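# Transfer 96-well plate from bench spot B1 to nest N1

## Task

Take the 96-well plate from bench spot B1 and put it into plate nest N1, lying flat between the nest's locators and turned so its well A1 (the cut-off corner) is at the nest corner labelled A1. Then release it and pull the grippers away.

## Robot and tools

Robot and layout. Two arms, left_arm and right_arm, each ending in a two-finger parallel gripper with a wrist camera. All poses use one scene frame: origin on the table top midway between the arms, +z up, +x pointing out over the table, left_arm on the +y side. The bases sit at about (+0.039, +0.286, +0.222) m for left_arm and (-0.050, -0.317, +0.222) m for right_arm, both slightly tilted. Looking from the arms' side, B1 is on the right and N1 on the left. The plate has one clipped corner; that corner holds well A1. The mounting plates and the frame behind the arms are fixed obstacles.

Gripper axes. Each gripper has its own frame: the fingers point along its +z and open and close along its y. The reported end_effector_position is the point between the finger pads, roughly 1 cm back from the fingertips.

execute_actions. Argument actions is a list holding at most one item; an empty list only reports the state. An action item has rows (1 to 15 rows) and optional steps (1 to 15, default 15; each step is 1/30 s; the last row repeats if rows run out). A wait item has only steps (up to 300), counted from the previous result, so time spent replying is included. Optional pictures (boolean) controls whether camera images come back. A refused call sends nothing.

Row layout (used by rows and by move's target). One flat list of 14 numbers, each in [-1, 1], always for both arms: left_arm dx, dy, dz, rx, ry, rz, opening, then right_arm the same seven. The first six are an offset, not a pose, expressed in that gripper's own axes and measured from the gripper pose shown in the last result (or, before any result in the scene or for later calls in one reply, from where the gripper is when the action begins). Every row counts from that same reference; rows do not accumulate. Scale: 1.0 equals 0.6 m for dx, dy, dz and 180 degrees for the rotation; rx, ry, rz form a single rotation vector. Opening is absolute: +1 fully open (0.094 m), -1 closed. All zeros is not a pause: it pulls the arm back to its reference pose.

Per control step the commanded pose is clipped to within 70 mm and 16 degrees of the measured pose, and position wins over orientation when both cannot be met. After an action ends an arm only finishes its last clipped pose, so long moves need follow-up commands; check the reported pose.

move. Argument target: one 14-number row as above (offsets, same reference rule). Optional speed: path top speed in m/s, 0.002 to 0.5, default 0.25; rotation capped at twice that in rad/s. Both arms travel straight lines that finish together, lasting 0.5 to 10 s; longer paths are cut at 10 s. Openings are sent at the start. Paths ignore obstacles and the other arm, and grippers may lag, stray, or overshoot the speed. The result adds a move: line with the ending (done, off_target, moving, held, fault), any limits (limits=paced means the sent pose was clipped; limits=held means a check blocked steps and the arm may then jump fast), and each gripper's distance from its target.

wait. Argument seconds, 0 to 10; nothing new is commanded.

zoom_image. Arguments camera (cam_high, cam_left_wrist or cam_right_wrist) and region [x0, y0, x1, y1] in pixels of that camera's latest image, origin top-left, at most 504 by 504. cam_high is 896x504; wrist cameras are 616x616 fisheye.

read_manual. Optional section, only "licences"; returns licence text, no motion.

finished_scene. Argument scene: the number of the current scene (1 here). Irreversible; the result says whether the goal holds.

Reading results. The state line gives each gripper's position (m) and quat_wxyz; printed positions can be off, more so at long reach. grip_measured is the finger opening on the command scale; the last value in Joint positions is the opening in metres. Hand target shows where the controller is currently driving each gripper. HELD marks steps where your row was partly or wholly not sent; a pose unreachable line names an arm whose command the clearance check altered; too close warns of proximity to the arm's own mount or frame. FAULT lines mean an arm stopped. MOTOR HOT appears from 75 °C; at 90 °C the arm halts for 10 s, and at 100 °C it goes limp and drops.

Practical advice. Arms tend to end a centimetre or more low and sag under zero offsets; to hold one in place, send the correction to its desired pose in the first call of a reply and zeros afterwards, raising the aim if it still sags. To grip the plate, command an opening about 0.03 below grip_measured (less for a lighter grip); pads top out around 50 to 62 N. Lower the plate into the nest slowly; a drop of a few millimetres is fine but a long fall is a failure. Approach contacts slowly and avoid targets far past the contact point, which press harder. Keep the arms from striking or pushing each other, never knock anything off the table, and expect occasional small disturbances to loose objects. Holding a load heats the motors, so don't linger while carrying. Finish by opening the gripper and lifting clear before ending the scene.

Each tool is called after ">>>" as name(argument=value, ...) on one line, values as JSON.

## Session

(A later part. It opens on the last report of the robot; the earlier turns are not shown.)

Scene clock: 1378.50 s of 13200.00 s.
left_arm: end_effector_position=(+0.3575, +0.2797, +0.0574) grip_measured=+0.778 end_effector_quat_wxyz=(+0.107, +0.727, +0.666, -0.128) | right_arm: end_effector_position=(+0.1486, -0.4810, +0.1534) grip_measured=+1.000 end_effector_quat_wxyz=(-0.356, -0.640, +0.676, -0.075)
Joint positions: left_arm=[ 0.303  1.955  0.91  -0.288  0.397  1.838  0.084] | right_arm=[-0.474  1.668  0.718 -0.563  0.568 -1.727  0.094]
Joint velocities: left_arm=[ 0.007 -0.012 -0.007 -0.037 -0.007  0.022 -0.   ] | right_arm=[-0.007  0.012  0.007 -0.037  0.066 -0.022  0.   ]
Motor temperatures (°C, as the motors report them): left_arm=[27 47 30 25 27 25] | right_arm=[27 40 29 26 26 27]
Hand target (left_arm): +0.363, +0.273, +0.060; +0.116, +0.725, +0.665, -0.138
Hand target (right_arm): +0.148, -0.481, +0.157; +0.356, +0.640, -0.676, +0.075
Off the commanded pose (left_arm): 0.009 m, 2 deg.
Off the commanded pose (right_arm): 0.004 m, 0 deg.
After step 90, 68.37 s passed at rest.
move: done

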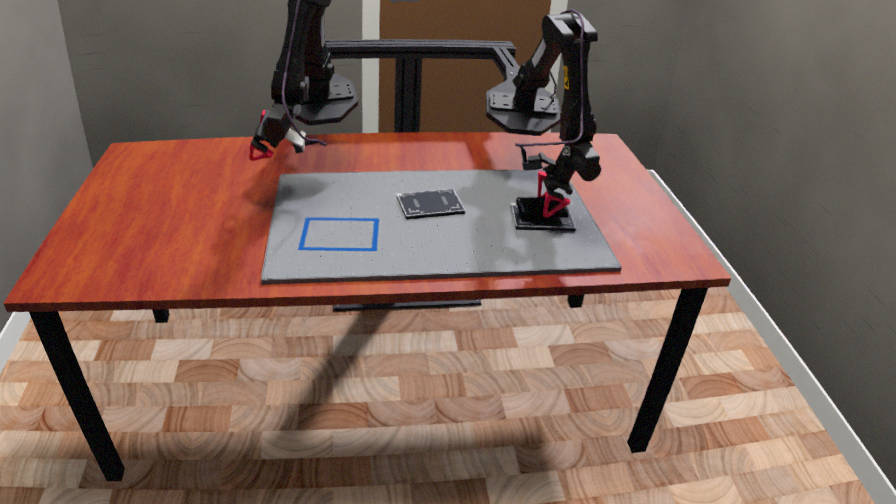

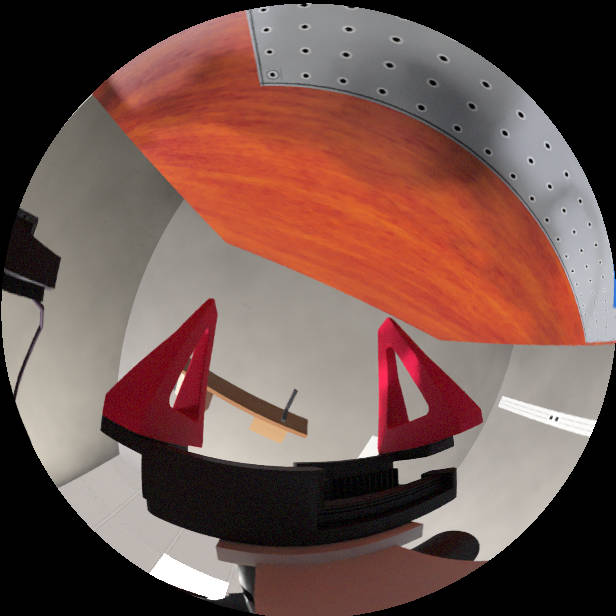

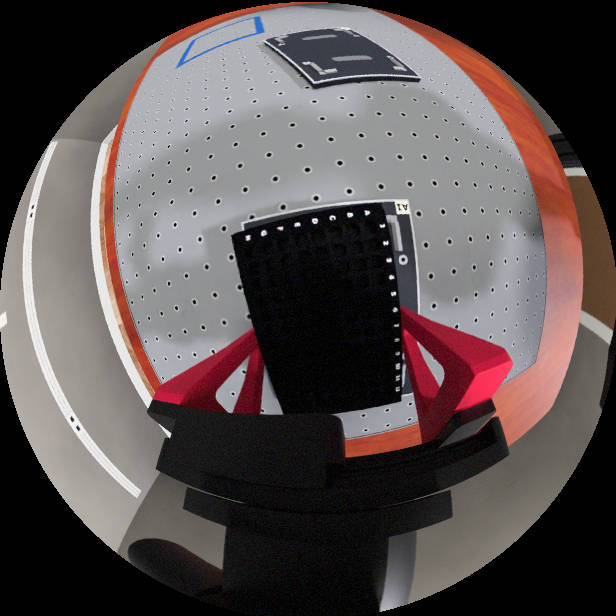

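>>> move(target=[0.0045,-0.0326,0.0102,0,0,0,0.765,0.004,0.0024,-0.0048,0,0,0,1], speed=0.03)

Scene clock: 1499.47 s of 13200.00 s.
left_arm: end_effector_position=(+0.3421, +0.2804, +0.0512) grip_measured=+0.778 end_effector_quat_wxyz=(+0.105, +0.728, +0.665, -0.127) | right_arm: end_effector_position=(+0.1486, -0.4810, +0.1534) grip_measured=+1.000 end_effector_quat_wxyz=(-0.356, -0.640, +0.676, -0.075)
Joint positions: left_arm=[ 0.309  1.955  0.847 -0.229  0.393  1.847  0.084] | right_arm=[-0.474  1.668  0.718 -0.563  0.568 -1.727  0.094]
Joint velocities: left_arm=[-0.002 -0.002 -0.012  0.037  0.037 -0.007 -0.   ] | right_arm=[-0.017 -0.012  0.027  0.007 -0.037 -0.066  0.   ]
Motor temperatures (°C, as the motors report them): left_arm=[27 45 30 25 27 25] | right_arm=[27 40 29 26 26 27]
Hand target (left_arm): +0.338, +0.282, +0.051; +0.107, +0.727, +0.666, -0.128
Hand target (right_arm): +0.148, -0.481, +0.157; +0.356, +0.640, -0.676, +0.075
Off the commanded pose (left_arm): 0.005 m, 0 deg.
Off the commanded pose (right_arm): 0.004 m, 0 deg.
After step 90, 117.00 s passed at rest.
move: done

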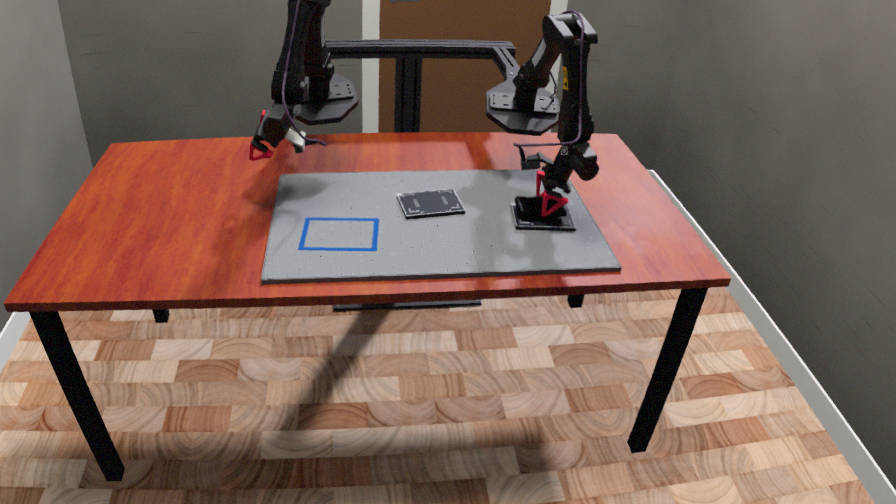

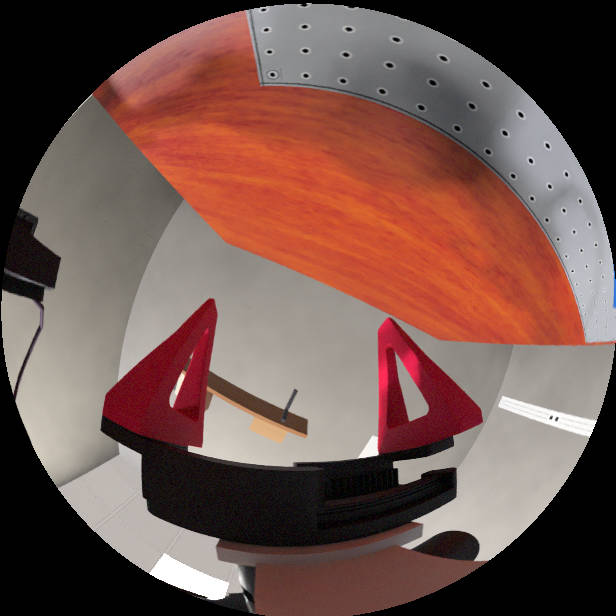

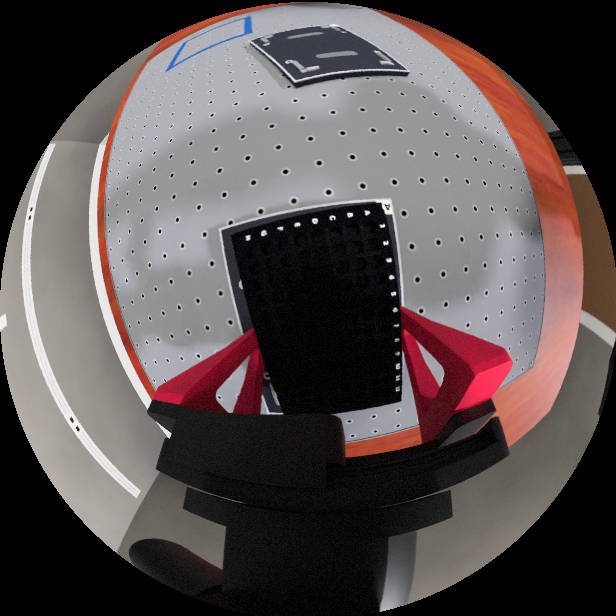

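>>> zoom_image(camera="cam_right_wrist", region=[205, 180, 425, 420])

>>> zoom_image(camera="cam_high", region=[495, 160, 595, 245])

Region (205, 180, 425, 420) of cam_right_wrist's 616x616 image, scaled by 2.100, with more detail than that image has; it fills the left 462 columns of this view, and the rest is white.

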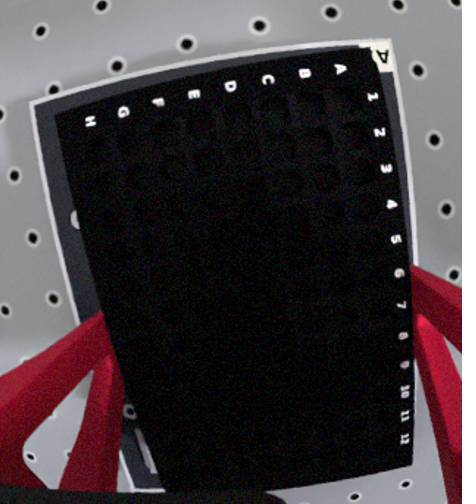

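Region (495, 160, 595, 245) of cam_high's 896x504 image, scaled by 5.040, with more detail than that image has; it fills the top 428 rows of this view, and the rest is white.

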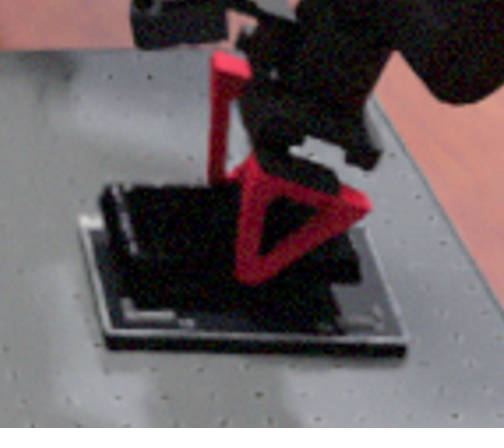

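>>> zoom_image(camera="cam_right_wrist", region=[235, 340, 335, 425])

Region (235, 340, 335, 425) of cam_right_wrist's 616x616 image, scaled by 5.040, with more detail than that image has; it fills the top 428 rows of this view, and the rest is white.

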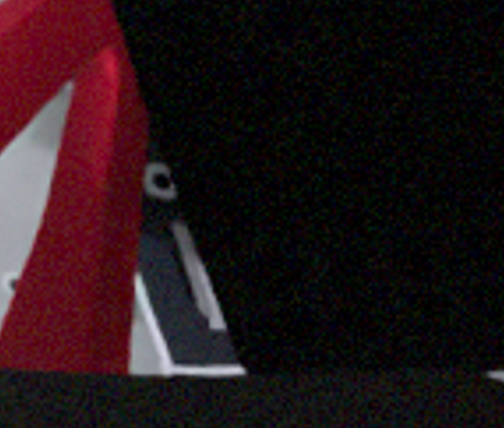

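>>> zoom_image(camera="cam_right_wrist", region=[205, 190, 305, 290])

>>> zoom_image(camera="cam_right_wrist", region=[330, 185, 430, 285])

Region (205, 190, 305, 290) of cam_right_wrist's 616x616 image, scaled by 5.040, with more detail than that image has.

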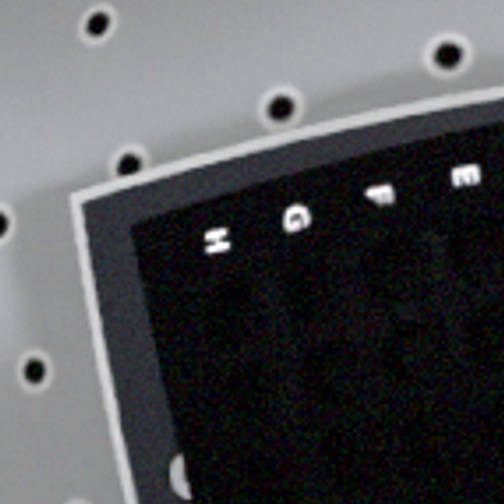

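Region (330, 185, 430, 285) of cam_right_wrist's 616x616 image, scaled by 5.040, with more detail than that image has.

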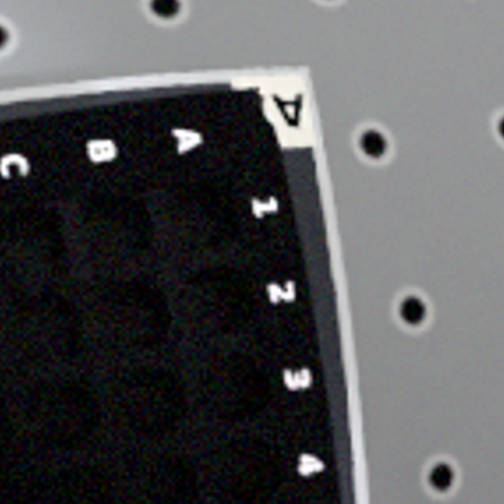

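>>> move(target=[0.0162,0.0175,0.0015,0.0051,-0.0061,0.0147,0.765,0.004,0.0024,-0.0048,0,0,0,1], speed=0.02)

Scene clock: 1621.00 s of 13200.00 s.
left_arm: end_effector_position=(+0.3485, +0.2876, +0.0447) grip_measured=+0.778 end_effector_quat_wxyz=(+0.101, +0.745, +0.646, -0.131) | right_arm: end_effector_position=(+0.1486, -0.4810, +0.1534) grip_measured=+1.000 end_effector_quat_wxyz=(-0.356, -0.640, +0.676, -0.075)
Joint positions: left_arm=[ 0.324  2.003  0.908 -0.268  0.391  1.919  0.084] | right_arm=[-0.474  1.668  0.718 -0.563  0.568 -1.727  0.094]
Joint velocities: left_arm=[-0.002 -0.002 -0.002 -0.037  0.037  0.007  0.001] | right_arm=[ 0.007 -0.012  0.007 -0.022  0.007  0.007  0.   ]
Motor temperatures (°C, as the motors report them): left_arm=[27 43 29 25 27 25] | right_arm=[27 40 29 26 26 27]
Hand target (left_arm): +0.353, +0.288, +0.047; +0.108, +0.743, +0.646, -0.137
Hand target (right_arm): +0.148, -0.481, +0.157; +0.356, +0.640, -0.676, +0.075
Off the commanded pose (left_arm): 0.005 m, 1 deg.
Off the commanded pose (right_arm): 0.004 m, 0 deg.
After step 90, 117.00 s passed at rest.
move: done

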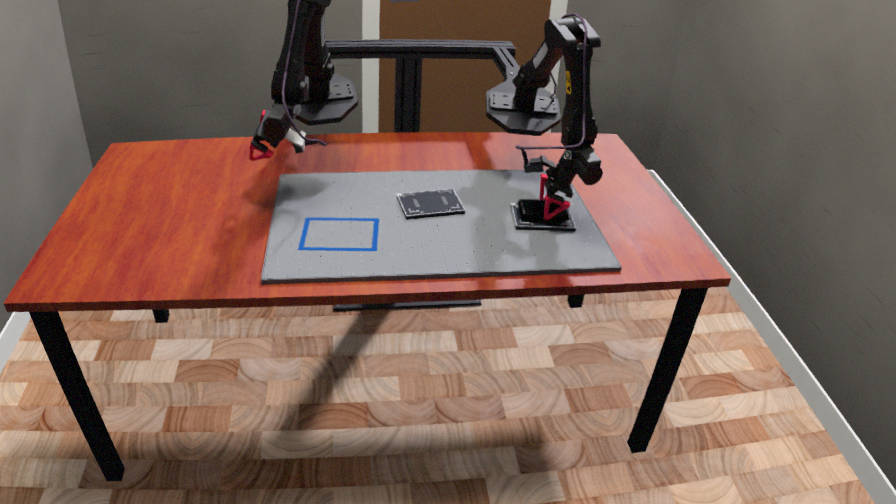

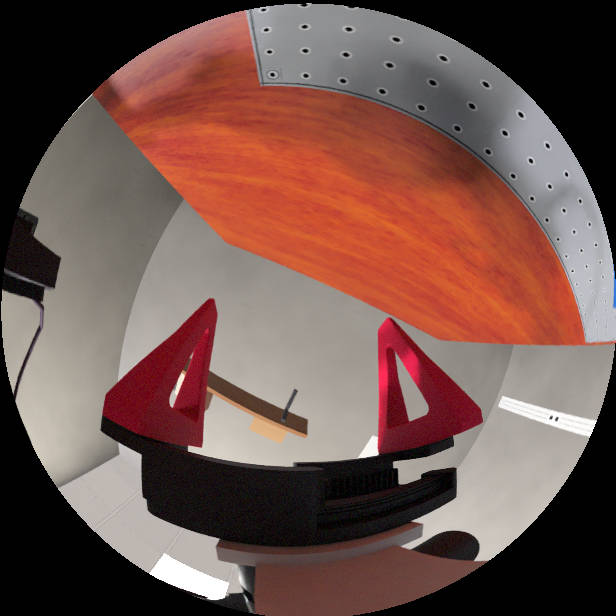

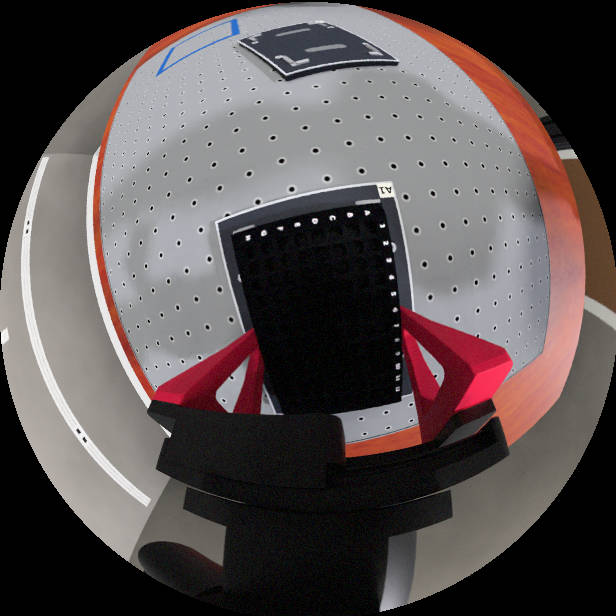

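>>> zoom_image(camera="cam_right_wrist", region=[205, 170, 425, 420])

Region (205, 170, 425, 420) of cam_right_wrist's 616x616 image, scaled by 2.016, with more detail than that image has; it fills the left 444 columns of this view, and the rest is white.

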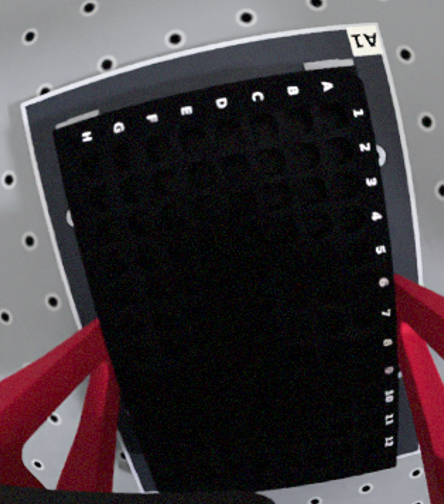

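>>> zoom_image(camera="cam_right_wrist", region=[205, 195, 305, 295])

>>> zoom_image(camera="cam_right_wrist", region=[330, 170, 430, 270])

Region (205, 195, 305, 295) of cam_right_wrist's 616x616 image, scaled by 5.040, with more detail than that image has.

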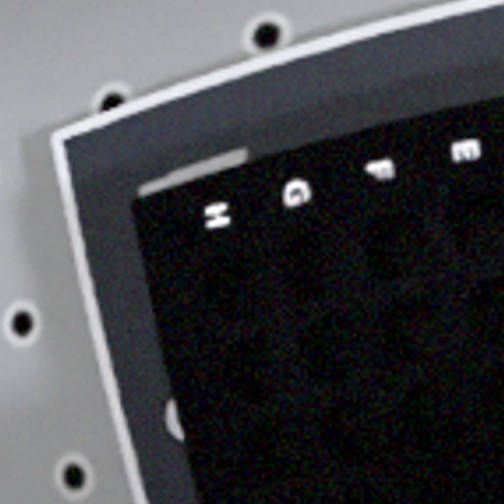

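Region (330, 170, 430, 270) of cam_right_wrist's 616x616 image, scaled by 5.040, with more detail than that image has.

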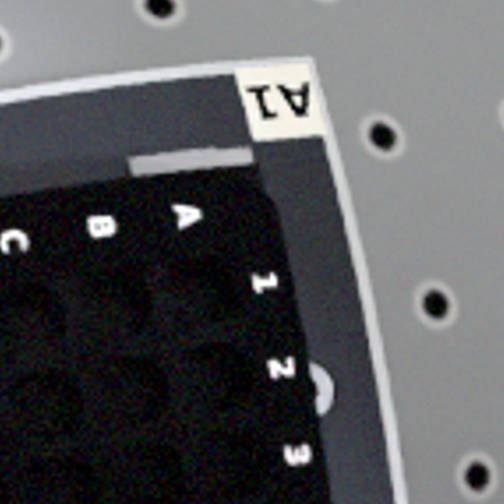

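>>> execute_actions(actions=[{"rows":[[0.0010,0.0072,-0.0030,0,0,0,0.765,0.004,0.0024,-0.0048,0,0,0,1],[0.0012,0.0072,-0.0022,0,0,0,0.765,0.004,0.0024,-0.0048,0,0,0,1],[0.0014,0.0072,-0.0014,0,0,0,0.765,0.004,0.0024,-0.0048,0,0,0,1],[0.0017,0.0072,-0.0006,0,0,0,0.765,0.004,0.0024,-0.0048,0,0,0,1],[0.0020,0.0072,0.0002,0,0,0,0.765,0.004,0.0024,-0.0048,0,0,0,1],[0.0023,0.0073,0.0010,0,0,0,0.765,0.004,0.0024,-0.0048,0,0,0,1],[0.0025,0.0073,0.0018,0,0,0,0.765,0.004,0.0024,-0.0048,0,0,0,1],[0.0028,0.0073,0.0026,0,0,0,0.765,0.004,0.0024,-0.0048,0,0,0,1],[0.0031,0.0074,0.0034,0,0,0,0.765,0.004,0.0024,-0.0048,0,0,0,1],[0.0034,0.0074,0.0042,0,0,0,0.765,0.004,0.0024,-0.0048,0,0,0,1]],"steps":15}])

Scene clock: 1739.33 s of 13200.00 s.
left_arm: end_effector_position=(+0.3434, +0.2879, +0.0408) grip_measured=+0.778 end_effector_quat_wxyz=(+0.094, +0.745, +0.646, -0.137) | right_arm: end_effector_position=(+0.1486, -0.4810, +0.1534) grip_measured=+1.000 end_effector_quat_wxyz=(-0.356, -0.640, +0.676, -0.075)
Joint positions: left_arm=[ 0.324  2.018  0.908 -0.27   0.386  1.921  0.084] | right_arm=[-0.474  1.668  0.718 -0.563  0.568 -1.727  0.094]
Joint velocities: left_arm=[-0.017 -0.002  0.002 -0.066 -0.037  0.022  0.   ] | right_arm=[ 0.007 -0.002 -0.017  0.051  0.022  0.022  0.   ]
Motor temperatures (°C, as the motors report them): left_arm=[27 42 30 25 27 25] | right_arm=[27 40 29 26 26 27]
Hand target (left_arm): +0.353, +0.288, +0.042; +0.101, +0.745, +0.646, -0.131
Hand target (right_arm): +0.148, -0.481, +0.157; +0.356, +0.640, -0.676, +0.075
Off the commanded pose (left_arm): 0.010 m, 1 deg.
Off the commanded pose (right_arm): 0.004 m, 0 deg.
Steps of this call (steps 1 to 90: nothing new was sent; then 114.83 s passed at rest; steps 91 to 105: all 15 steps of this action). Readings (end_effector_position):
91: left_arm (+0.3478, +0.2876, +0.0447) | right_arm (+0.1486, -0.4810, +0.1534)
92: left_arm (+0.3478, +0.2877, +0.0447) | right_arm (+0.1486, -0.4810, +0.1534)
94: left_arm (+0.3477, +0.2879, +0.0446) | right_arm (+0.1486, -0.4810, +0.1534)
98: left_arm (+0.3475, +0.2881, +0.0443) | right_arm (+0.1486, -0.4810, +0.1534)
105: the state above

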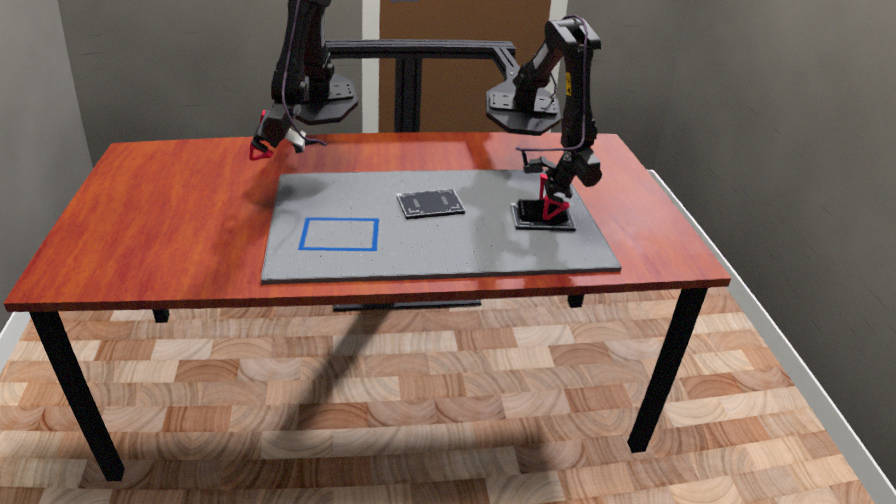

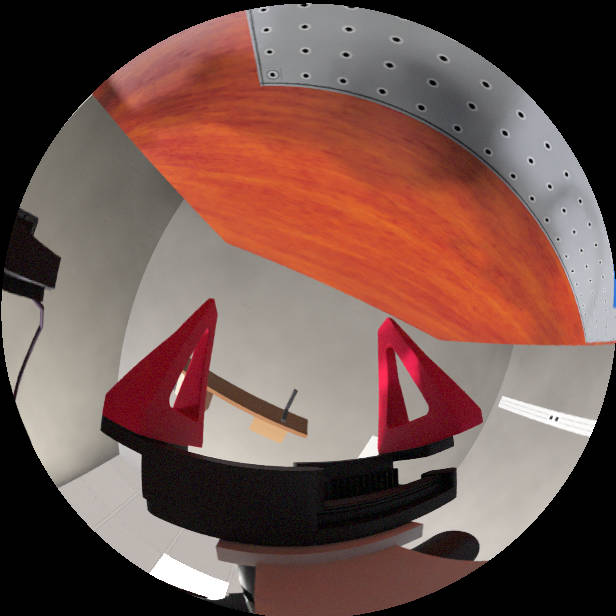

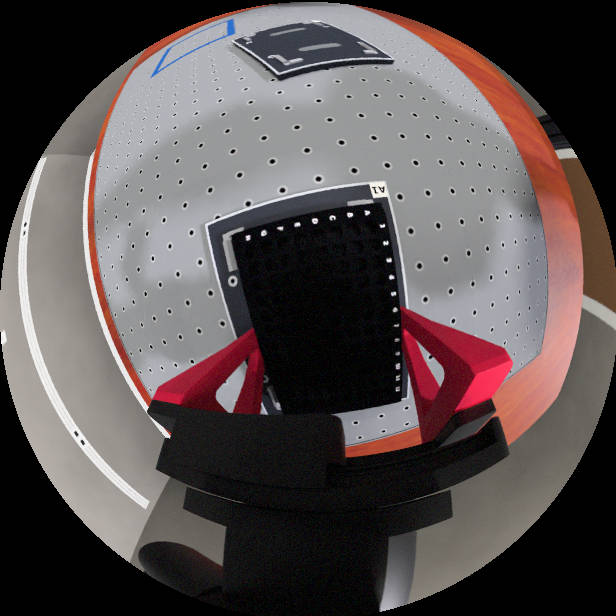

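>>> execute_actions(actions=[])

Scene clock: 1783.53 s of 13200.00 s.
left_arm: end_effector_position=(+0.3434, +0.2879, +0.0408) grip_measured=+0.778 end_effector_quat_wxyz=(+0.094, +0.745, +0.646, -0.137) | right_arm: end_effector_position=(+0.1486, -0.4810, +0.1534) grip_measured=+1.000 end_effector_quat_wxyz=(-0.356, -0.640, +0.676, -0.075)
Joint positions: left_arm=[ 0.324  2.018  0.908 -0.27   0.386  1.921  0.084] | right_arm=[-0.474  1.668  0.718 -0.563  0.568 -1.727  0.094]
Joint velocities: left_arm=[-0.007 -0.007  0.002 -0.066 -0.007  0.081 -0.   ] | right_arm=[-0.012 -0.012 -0.017  0.051 -0.095 -0.081  0.   ]
Motor temperatures (°C, as the motors report them): left_arm=[27 42 30 25 27 25] | right_arm=[27 40 29 26 26 27]
Hand target (left_arm): +0.353, +0.288, +0.042; +0.101, +0.745, +0.646, -0.131
Hand target (right_arm): +0.148, -0.481, +0.157; +0.356, +0.640, -0.676, +0.075
Off the commanded pose (left_arm): 0.010 m, 1 deg.
Off the commanded pose (right_arm): 0.004 m, 0 deg.
Steps of this call (steps 1 to 90: nothing new was sent; then 41.20 s passed at rest). Readings (end_effector_position):
1: left_arm (+0.3434, +0.2879, +0.0408) | right_arm (+0.1486, -0.4810, +0.1534)
2: left_arm (+0.3434, +0.2879, +0.0408) | right_arm (+0.1486, -0.4810, +0.1534)
4: left_arm (+0.3434, +0.2879, +0.0408) | right_arm (+0.1486, -0.4810, +0.1534)
8: left_arm (+0.3434, +0.2879, +0.0408) | right_arm (+0.1486, -0.4810, +0.1534)
90: the state above

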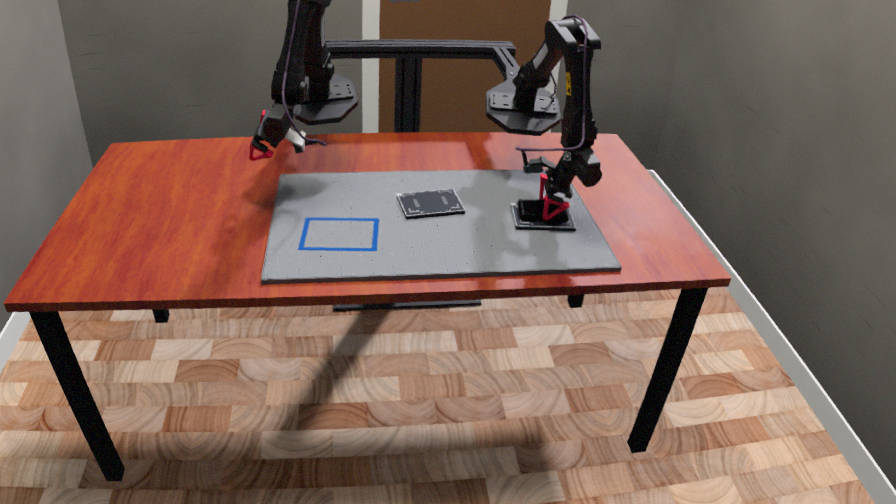

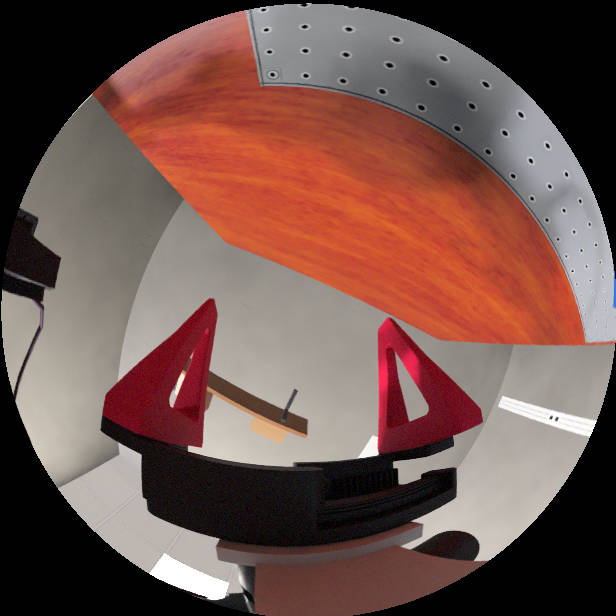

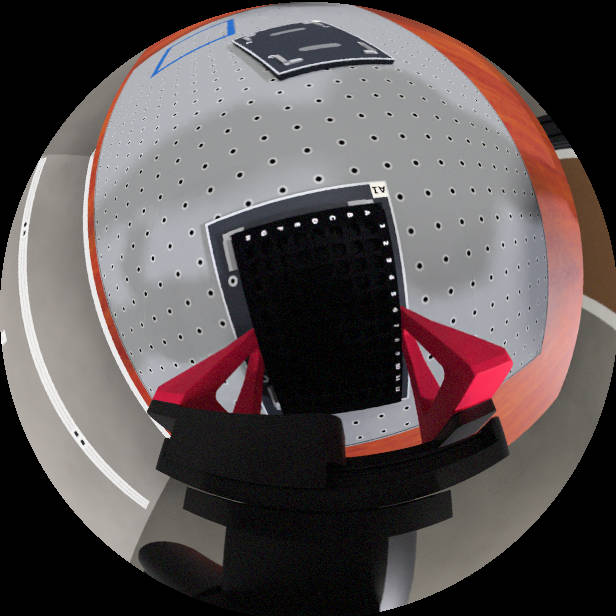

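>>> move(target=[0.0037,0.0294,-0.0033,-0.0155,0.00245,0.00525,0.765,0.004,0.0024,-0.0048,0,0,0,1], speed=0.02)

Scene clock: 1874.17 s of 13200.00 s.
left_arm: end_effector_position=(+0.3493, +0.2895, +0.0398) grip_measured=+0.778 end_effector_quat_wxyz=(+0.100, +0.748, +0.645, -0.125) | right_arm: end_effector_position=(+0.1486, -0.4810, +0.1534) grip_measured=+1.000 end_effector_quat_wxyz=(-0.356, -0.640, +0.676, -0.075)
Joint positions: left_arm=[ 0.324  2.018  0.908 -0.244  0.383  1.921  0.084] | right_arm=[-0.474  1.668  0.718 -0.563  0.568 -1.727  0.094]
Joint velocities: left_arm=[-0.012  0.012 -0.022 -0.037  0.007  0.022 -0.   ] | right_arm=[-0.022  0.012 -0.002 -0.022 -0.066  0.007  0.   ]
Motor temperatures (°C, as the motors report them): left_arm=[26 41 30 25 26 25] | right_arm=[27 40 29 26 26 27]
Hand target (left_arm): +0.361, +0.288, +0.041; +0.111, +0.748, +0.643, -0.117
Hand target (right_arm): +0.148, -0.481, +0.157; +0.356, +0.640, -0.676, +0.075
Off the commanded pose (left_arm): 0.012 m, 2 deg.
Off the commanded pose (right_arm): 0.004 m, 0 deg.
After step 90, 86.10 s passed at rest.
move: off_target (left_arm)

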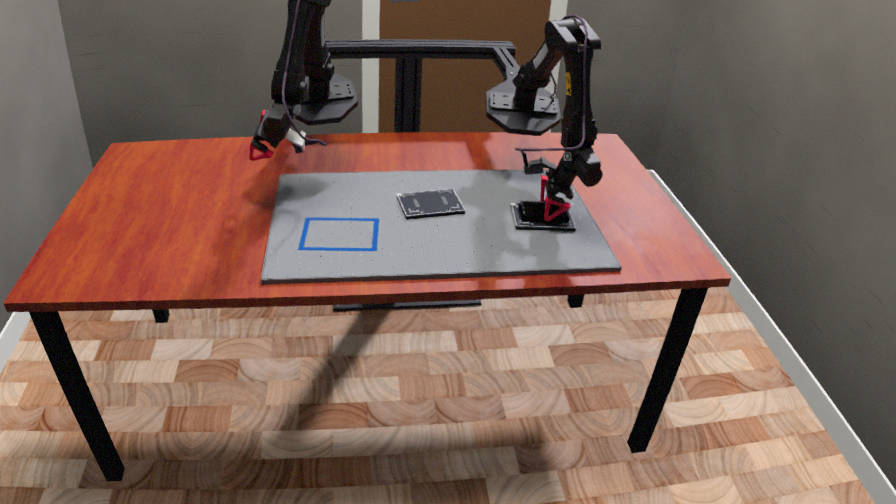

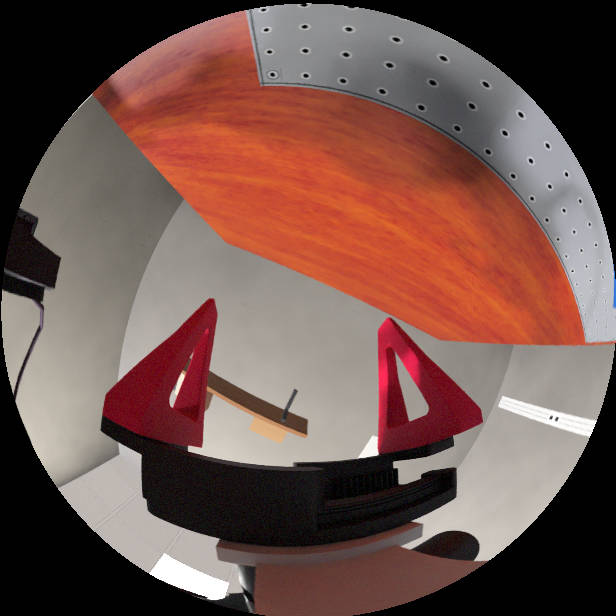

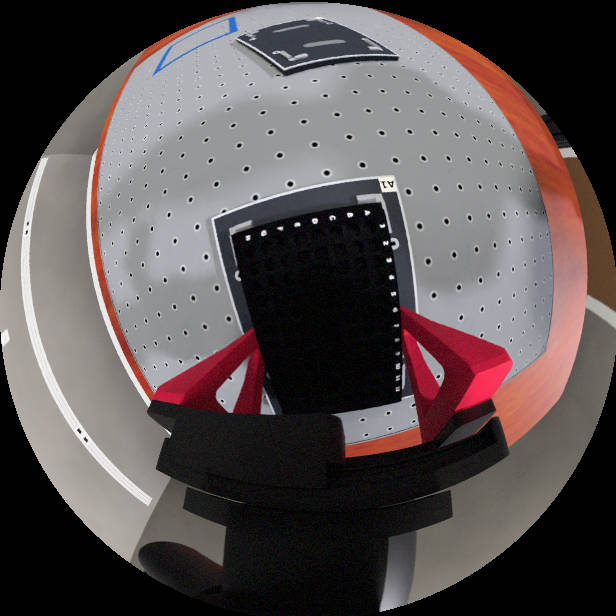

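>>> zoom_image(camera="cam_right_wrist", region=[205, 195, 305, 295])

>>> zoom_image(camera="cam_right_wrist", region=[330, 170, 430, 270])

Region (205, 195, 305, 295) of cam_right_wrist's 616x616 image, scaled by 5.040, with more detail than that image has.

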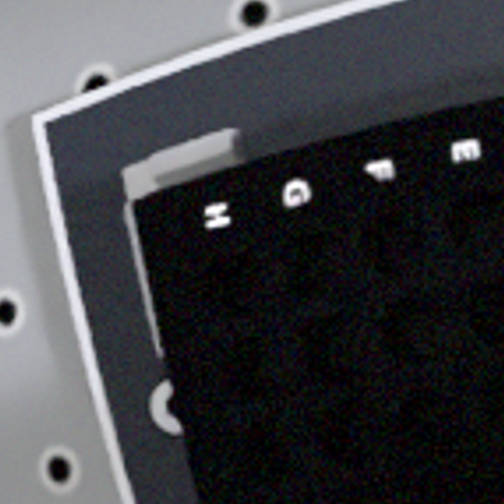

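Region (330, 170, 430, 270) of cam_right_wrist's 616x616 image, scaled by 5.040, with more detail than that image has.

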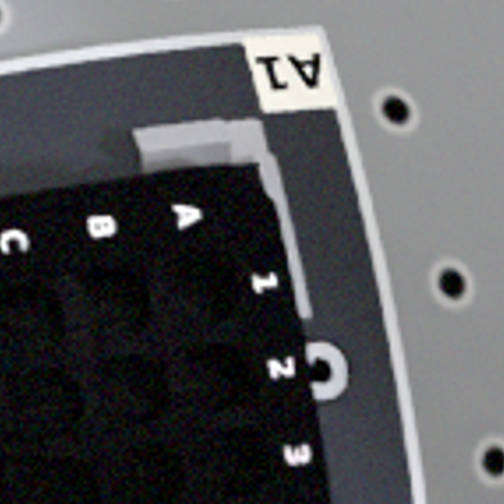

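>>> move(target=[-0.0092,0.0234,-0.0031,-0.0115,-0.0096,-0.0040,0.765,0.004,0.0024,-0.0048,0,0,0,1], speed=0.02)

Scene clock: 1995.60 s of 13200.00 s.
left_arm: end_effector_position=(+0.3500, +0.2874, +0.0404) grip_measured=+0.778 end_effector_quat_wxyz=(+0.104, +0.740, +0.652, -0.129) | right_arm: end_effector_position=(+0.1486, -0.4810, +0.1534) grip_measured=+1.000 end_effector_quat_wxyz=(-0.356, -0.640, +0.676, -0.075)
Joint positions: left_arm=[ 0.324  2.018  0.908 -0.243  0.396  1.901  0.084] | right_arm=[-0.474  1.668  0.718 -0.563  0.568 -1.727  0.094]
Joint velocities: left_arm=[ 0.007 -0.007  0.002  0.066 -0.037  0.037 -0.002] | right_arm=[ 0.007  0.017  0.007 -0.022 -0.051  0.007  0.   ]
Motor temperatures (°C, as the motors report them): left_arm=[26 41 29 25 26 25] | right_arm=[27 40 29 26 26 27]
Hand target (left_arm): +0.362, +0.283, +0.043; +0.122, +0.740, +0.650, -0.126
Hand target (right_arm): +0.148, -0.481, +0.157; +0.356, +0.640, -0.676, +0.075
Off the commanded pose (left_arm): 0.014 m, 2 deg.
Off the commanded pose (right_arm): 0.004 m, 0 deg.
After step 90, 117.00 s passed at rest.
move: off_target (left_arm)

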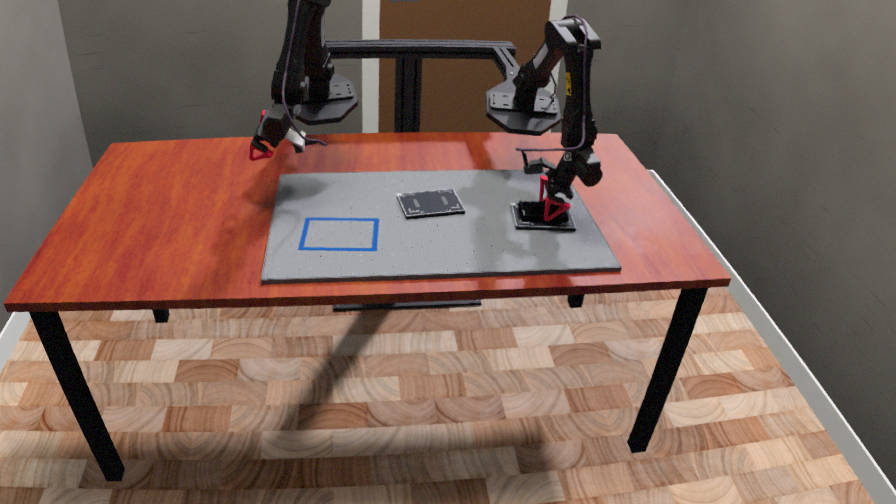

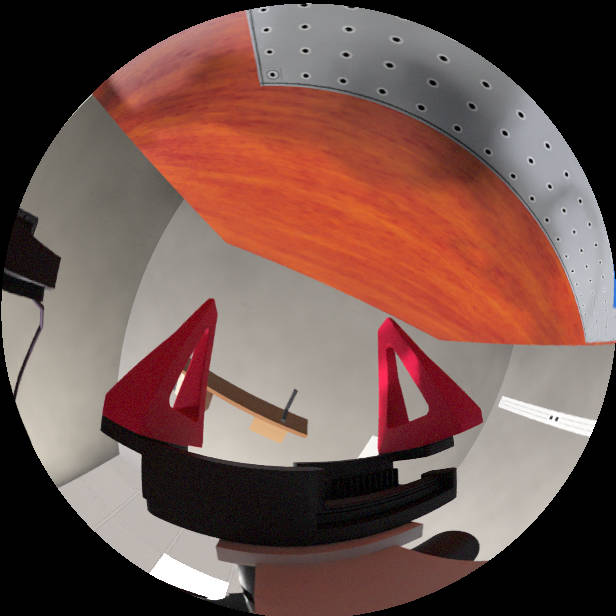

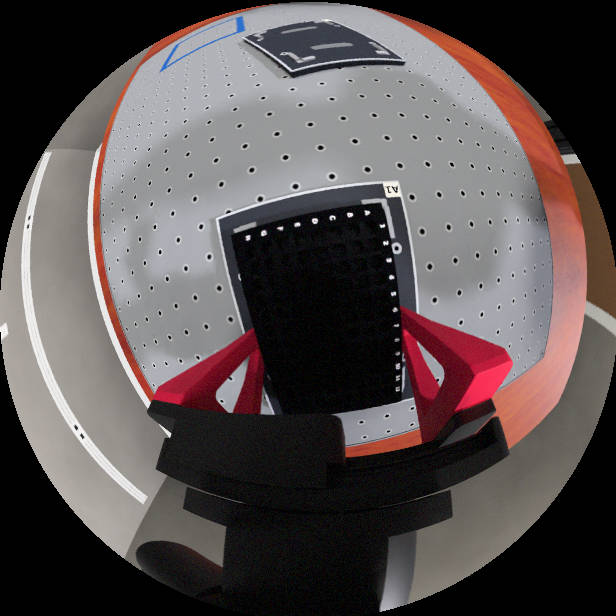

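>>> zoom_image(camera="cam_right_wrist", region=[205, 195, 305, 295])

>>> zoom_image(camera="cam_right_wrist", region=[330, 170, 430, 270])

Region (205, 195, 305, 295) of cam_right_wrist's 616x616 image, scaled by 5.040, with more detail than that image has.

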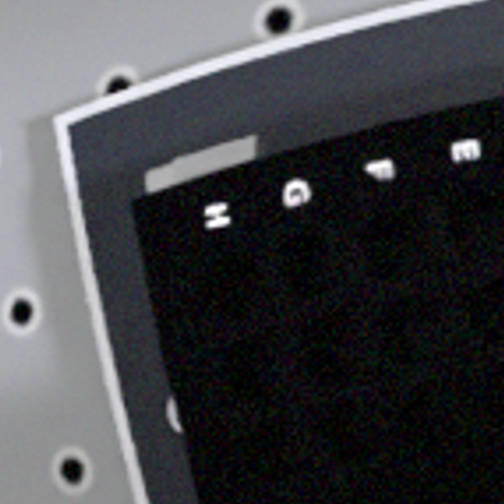

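Region (330, 170, 430, 270) of cam_right_wrist's 616x616 image, scaled by 5.040, with more detail than that image has.

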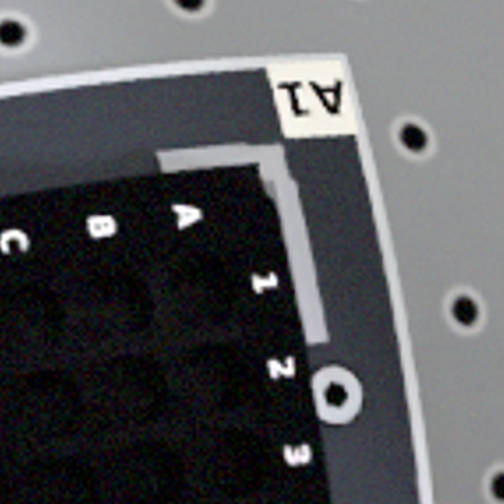

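>>> move(target=[-0.0132,0.0067,-0.0001,-0.0018,-0.0112,0.0079,0.765,0.004,0.0024,-0.0048,0,0,0,1], speed=0.02)

Scene clock: 2116.90 s of 13200.00 s.
left_arm: end_effector_position=(+0.3502, +0.2863, +0.0408) grip_measured=+0.778 end_effector_quat_wxyz=(+0.108, +0.743, +0.647, -0.130) | right_arm: end_effector_position=(+0.1486, -0.4810, +0.1534) grip_measured=+1.000 end_effector_quat_wxyz=(-0.356, -0.640, +0.676, -0.075)
Joint positions: left_arm=[ 0.324  2.018  0.908 -0.243  0.403  1.913  0.084] | right_arm=[-0.474  1.668  0.718 -0.563  0.568 -1.727  0.094]
Joint velocities: left_arm=[-0.007 -0.002 -0.007 -0.022  0.007  0.007  0.   ] | right_arm=[ 0.002  0.002  0.007  0.037 -0.007 -0.022  0.   ]
Motor temperatures (°C, as the motors report them): left_arm=[26 41 29 25 27 25] | right_arm=[27 40 29 26 26 27]
Hand target (left_arm): +0.353, +0.280, +0.043; +0.119, +0.745, +0.641, -0.139
Hand target (right_arm): +0.148, -0.481, +0.157; +0.356, +0.640, -0.676, +0.075
Off the commanded pose (left_arm): 0.008 m, 2 deg.
Off the commanded pose (right_arm): 0.004 m, 0 deg.
After step 90, 117.00 s passed at rest.
move: done

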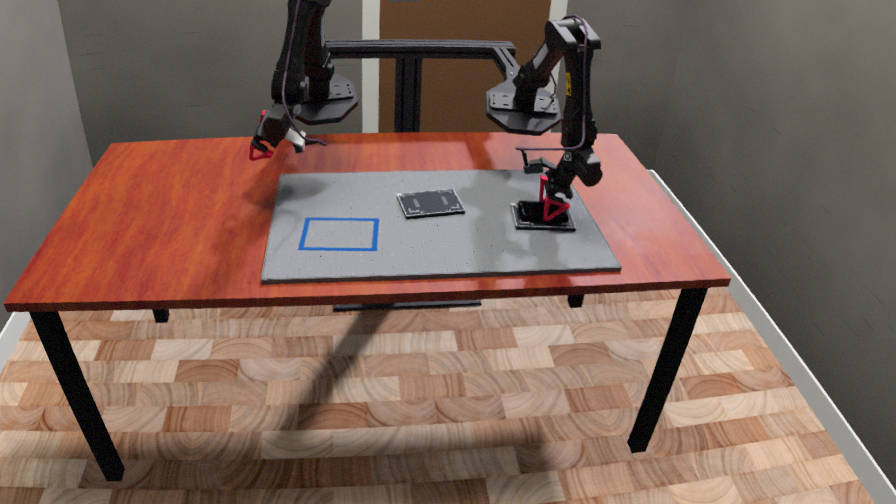

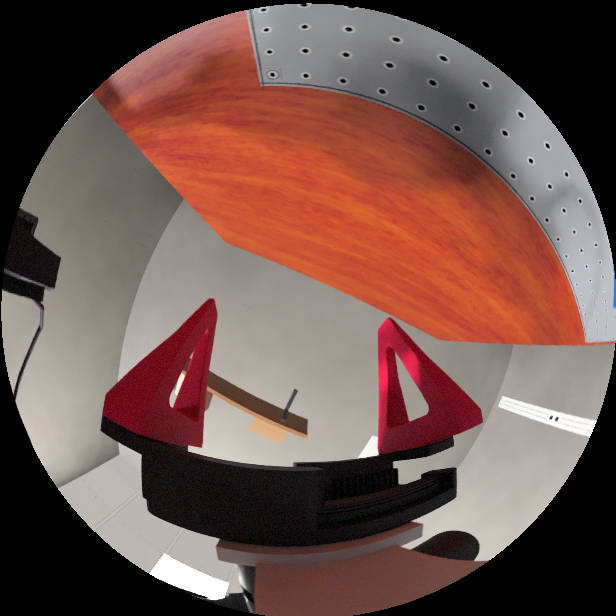

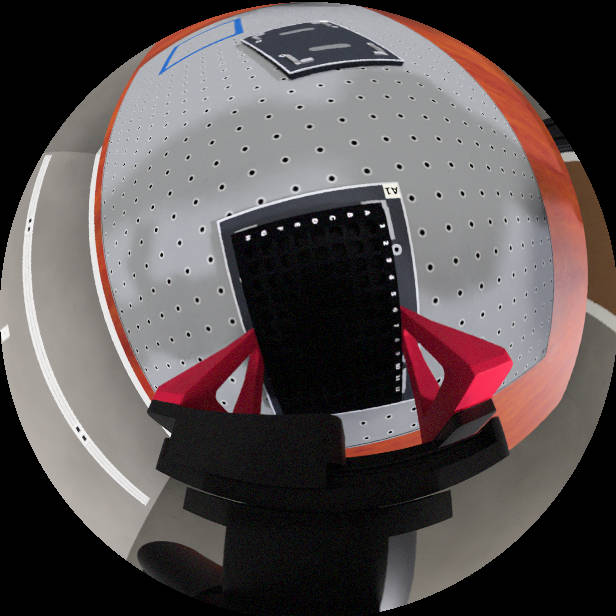

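>>> move(target=[-0.0084,0.0086,0.0028,-0.0034,-0.0075,0.0036,0.765,0.004,0.0024,-0.0048,0,0,0,1], speed=0.01)

Scene clock: 2155.27 s of 13200.00 s.
left_arm: end_effector_position=(+0.3502, +0.2865, +0.0407) grip_measured=+0.778 end_effector_quat_wxyz=(+0.107, +0.744, +0.647, -0.130) | right_arm: end_effector_position=(+0.1486, -0.4810, +0.1534) grip_measured=+1.000 end_effector_quat_wxyz=(-0.356, -0.640, +0.676, -0.075)
Joint positions: left_arm=[ 0.324  2.018  0.908 -0.243  0.401  1.914  0.084] | right_arm=[-0.474  1.668  0.718 -0.563  0.568 -1.727  0.094]
Joint velocities: left_arm=[ 0.002 -0.012  0.012  0.022  0.081  0.007  0.   ] | right_arm=[-0.012 -0.002 -0.002  0.066 -0.022 -0.022  0.   ]
Motor temperatures (°C, as the motors report them): left_arm=[26 40 29 25 27 25] | right_arm=[27 40 29 26 26 27]
Hand target (left_arm): +0.355, +0.280, +0.041; +0.120, +0.745, +0.642, -0.135
Hand target (right_arm): +0.148, -0.481, +0.157; +0.356, +0.640, -0.676, +0.075
Off the commanded pose (left_arm): 0.008 m, 2 deg.
Off the commanded pose (right_arm): 0.004 m, 0 deg.
After step 90, 33.80 s passed at rest.
move: done

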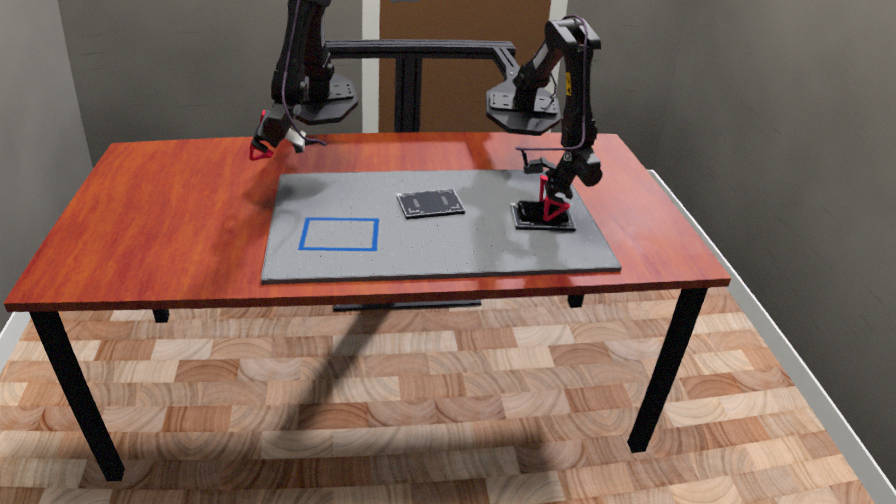

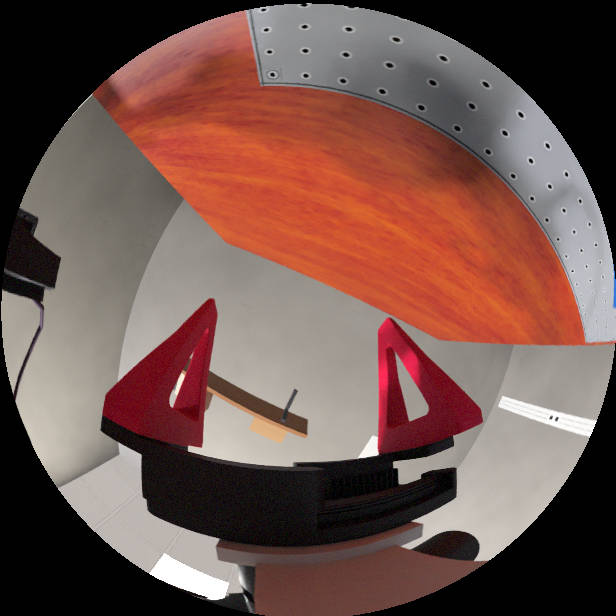

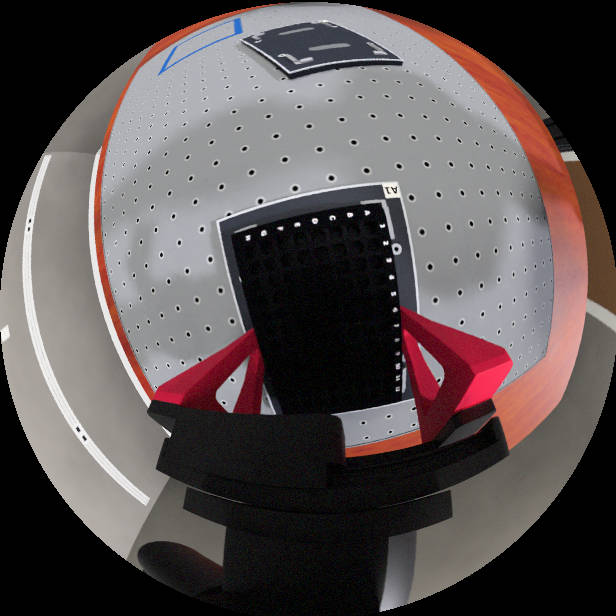

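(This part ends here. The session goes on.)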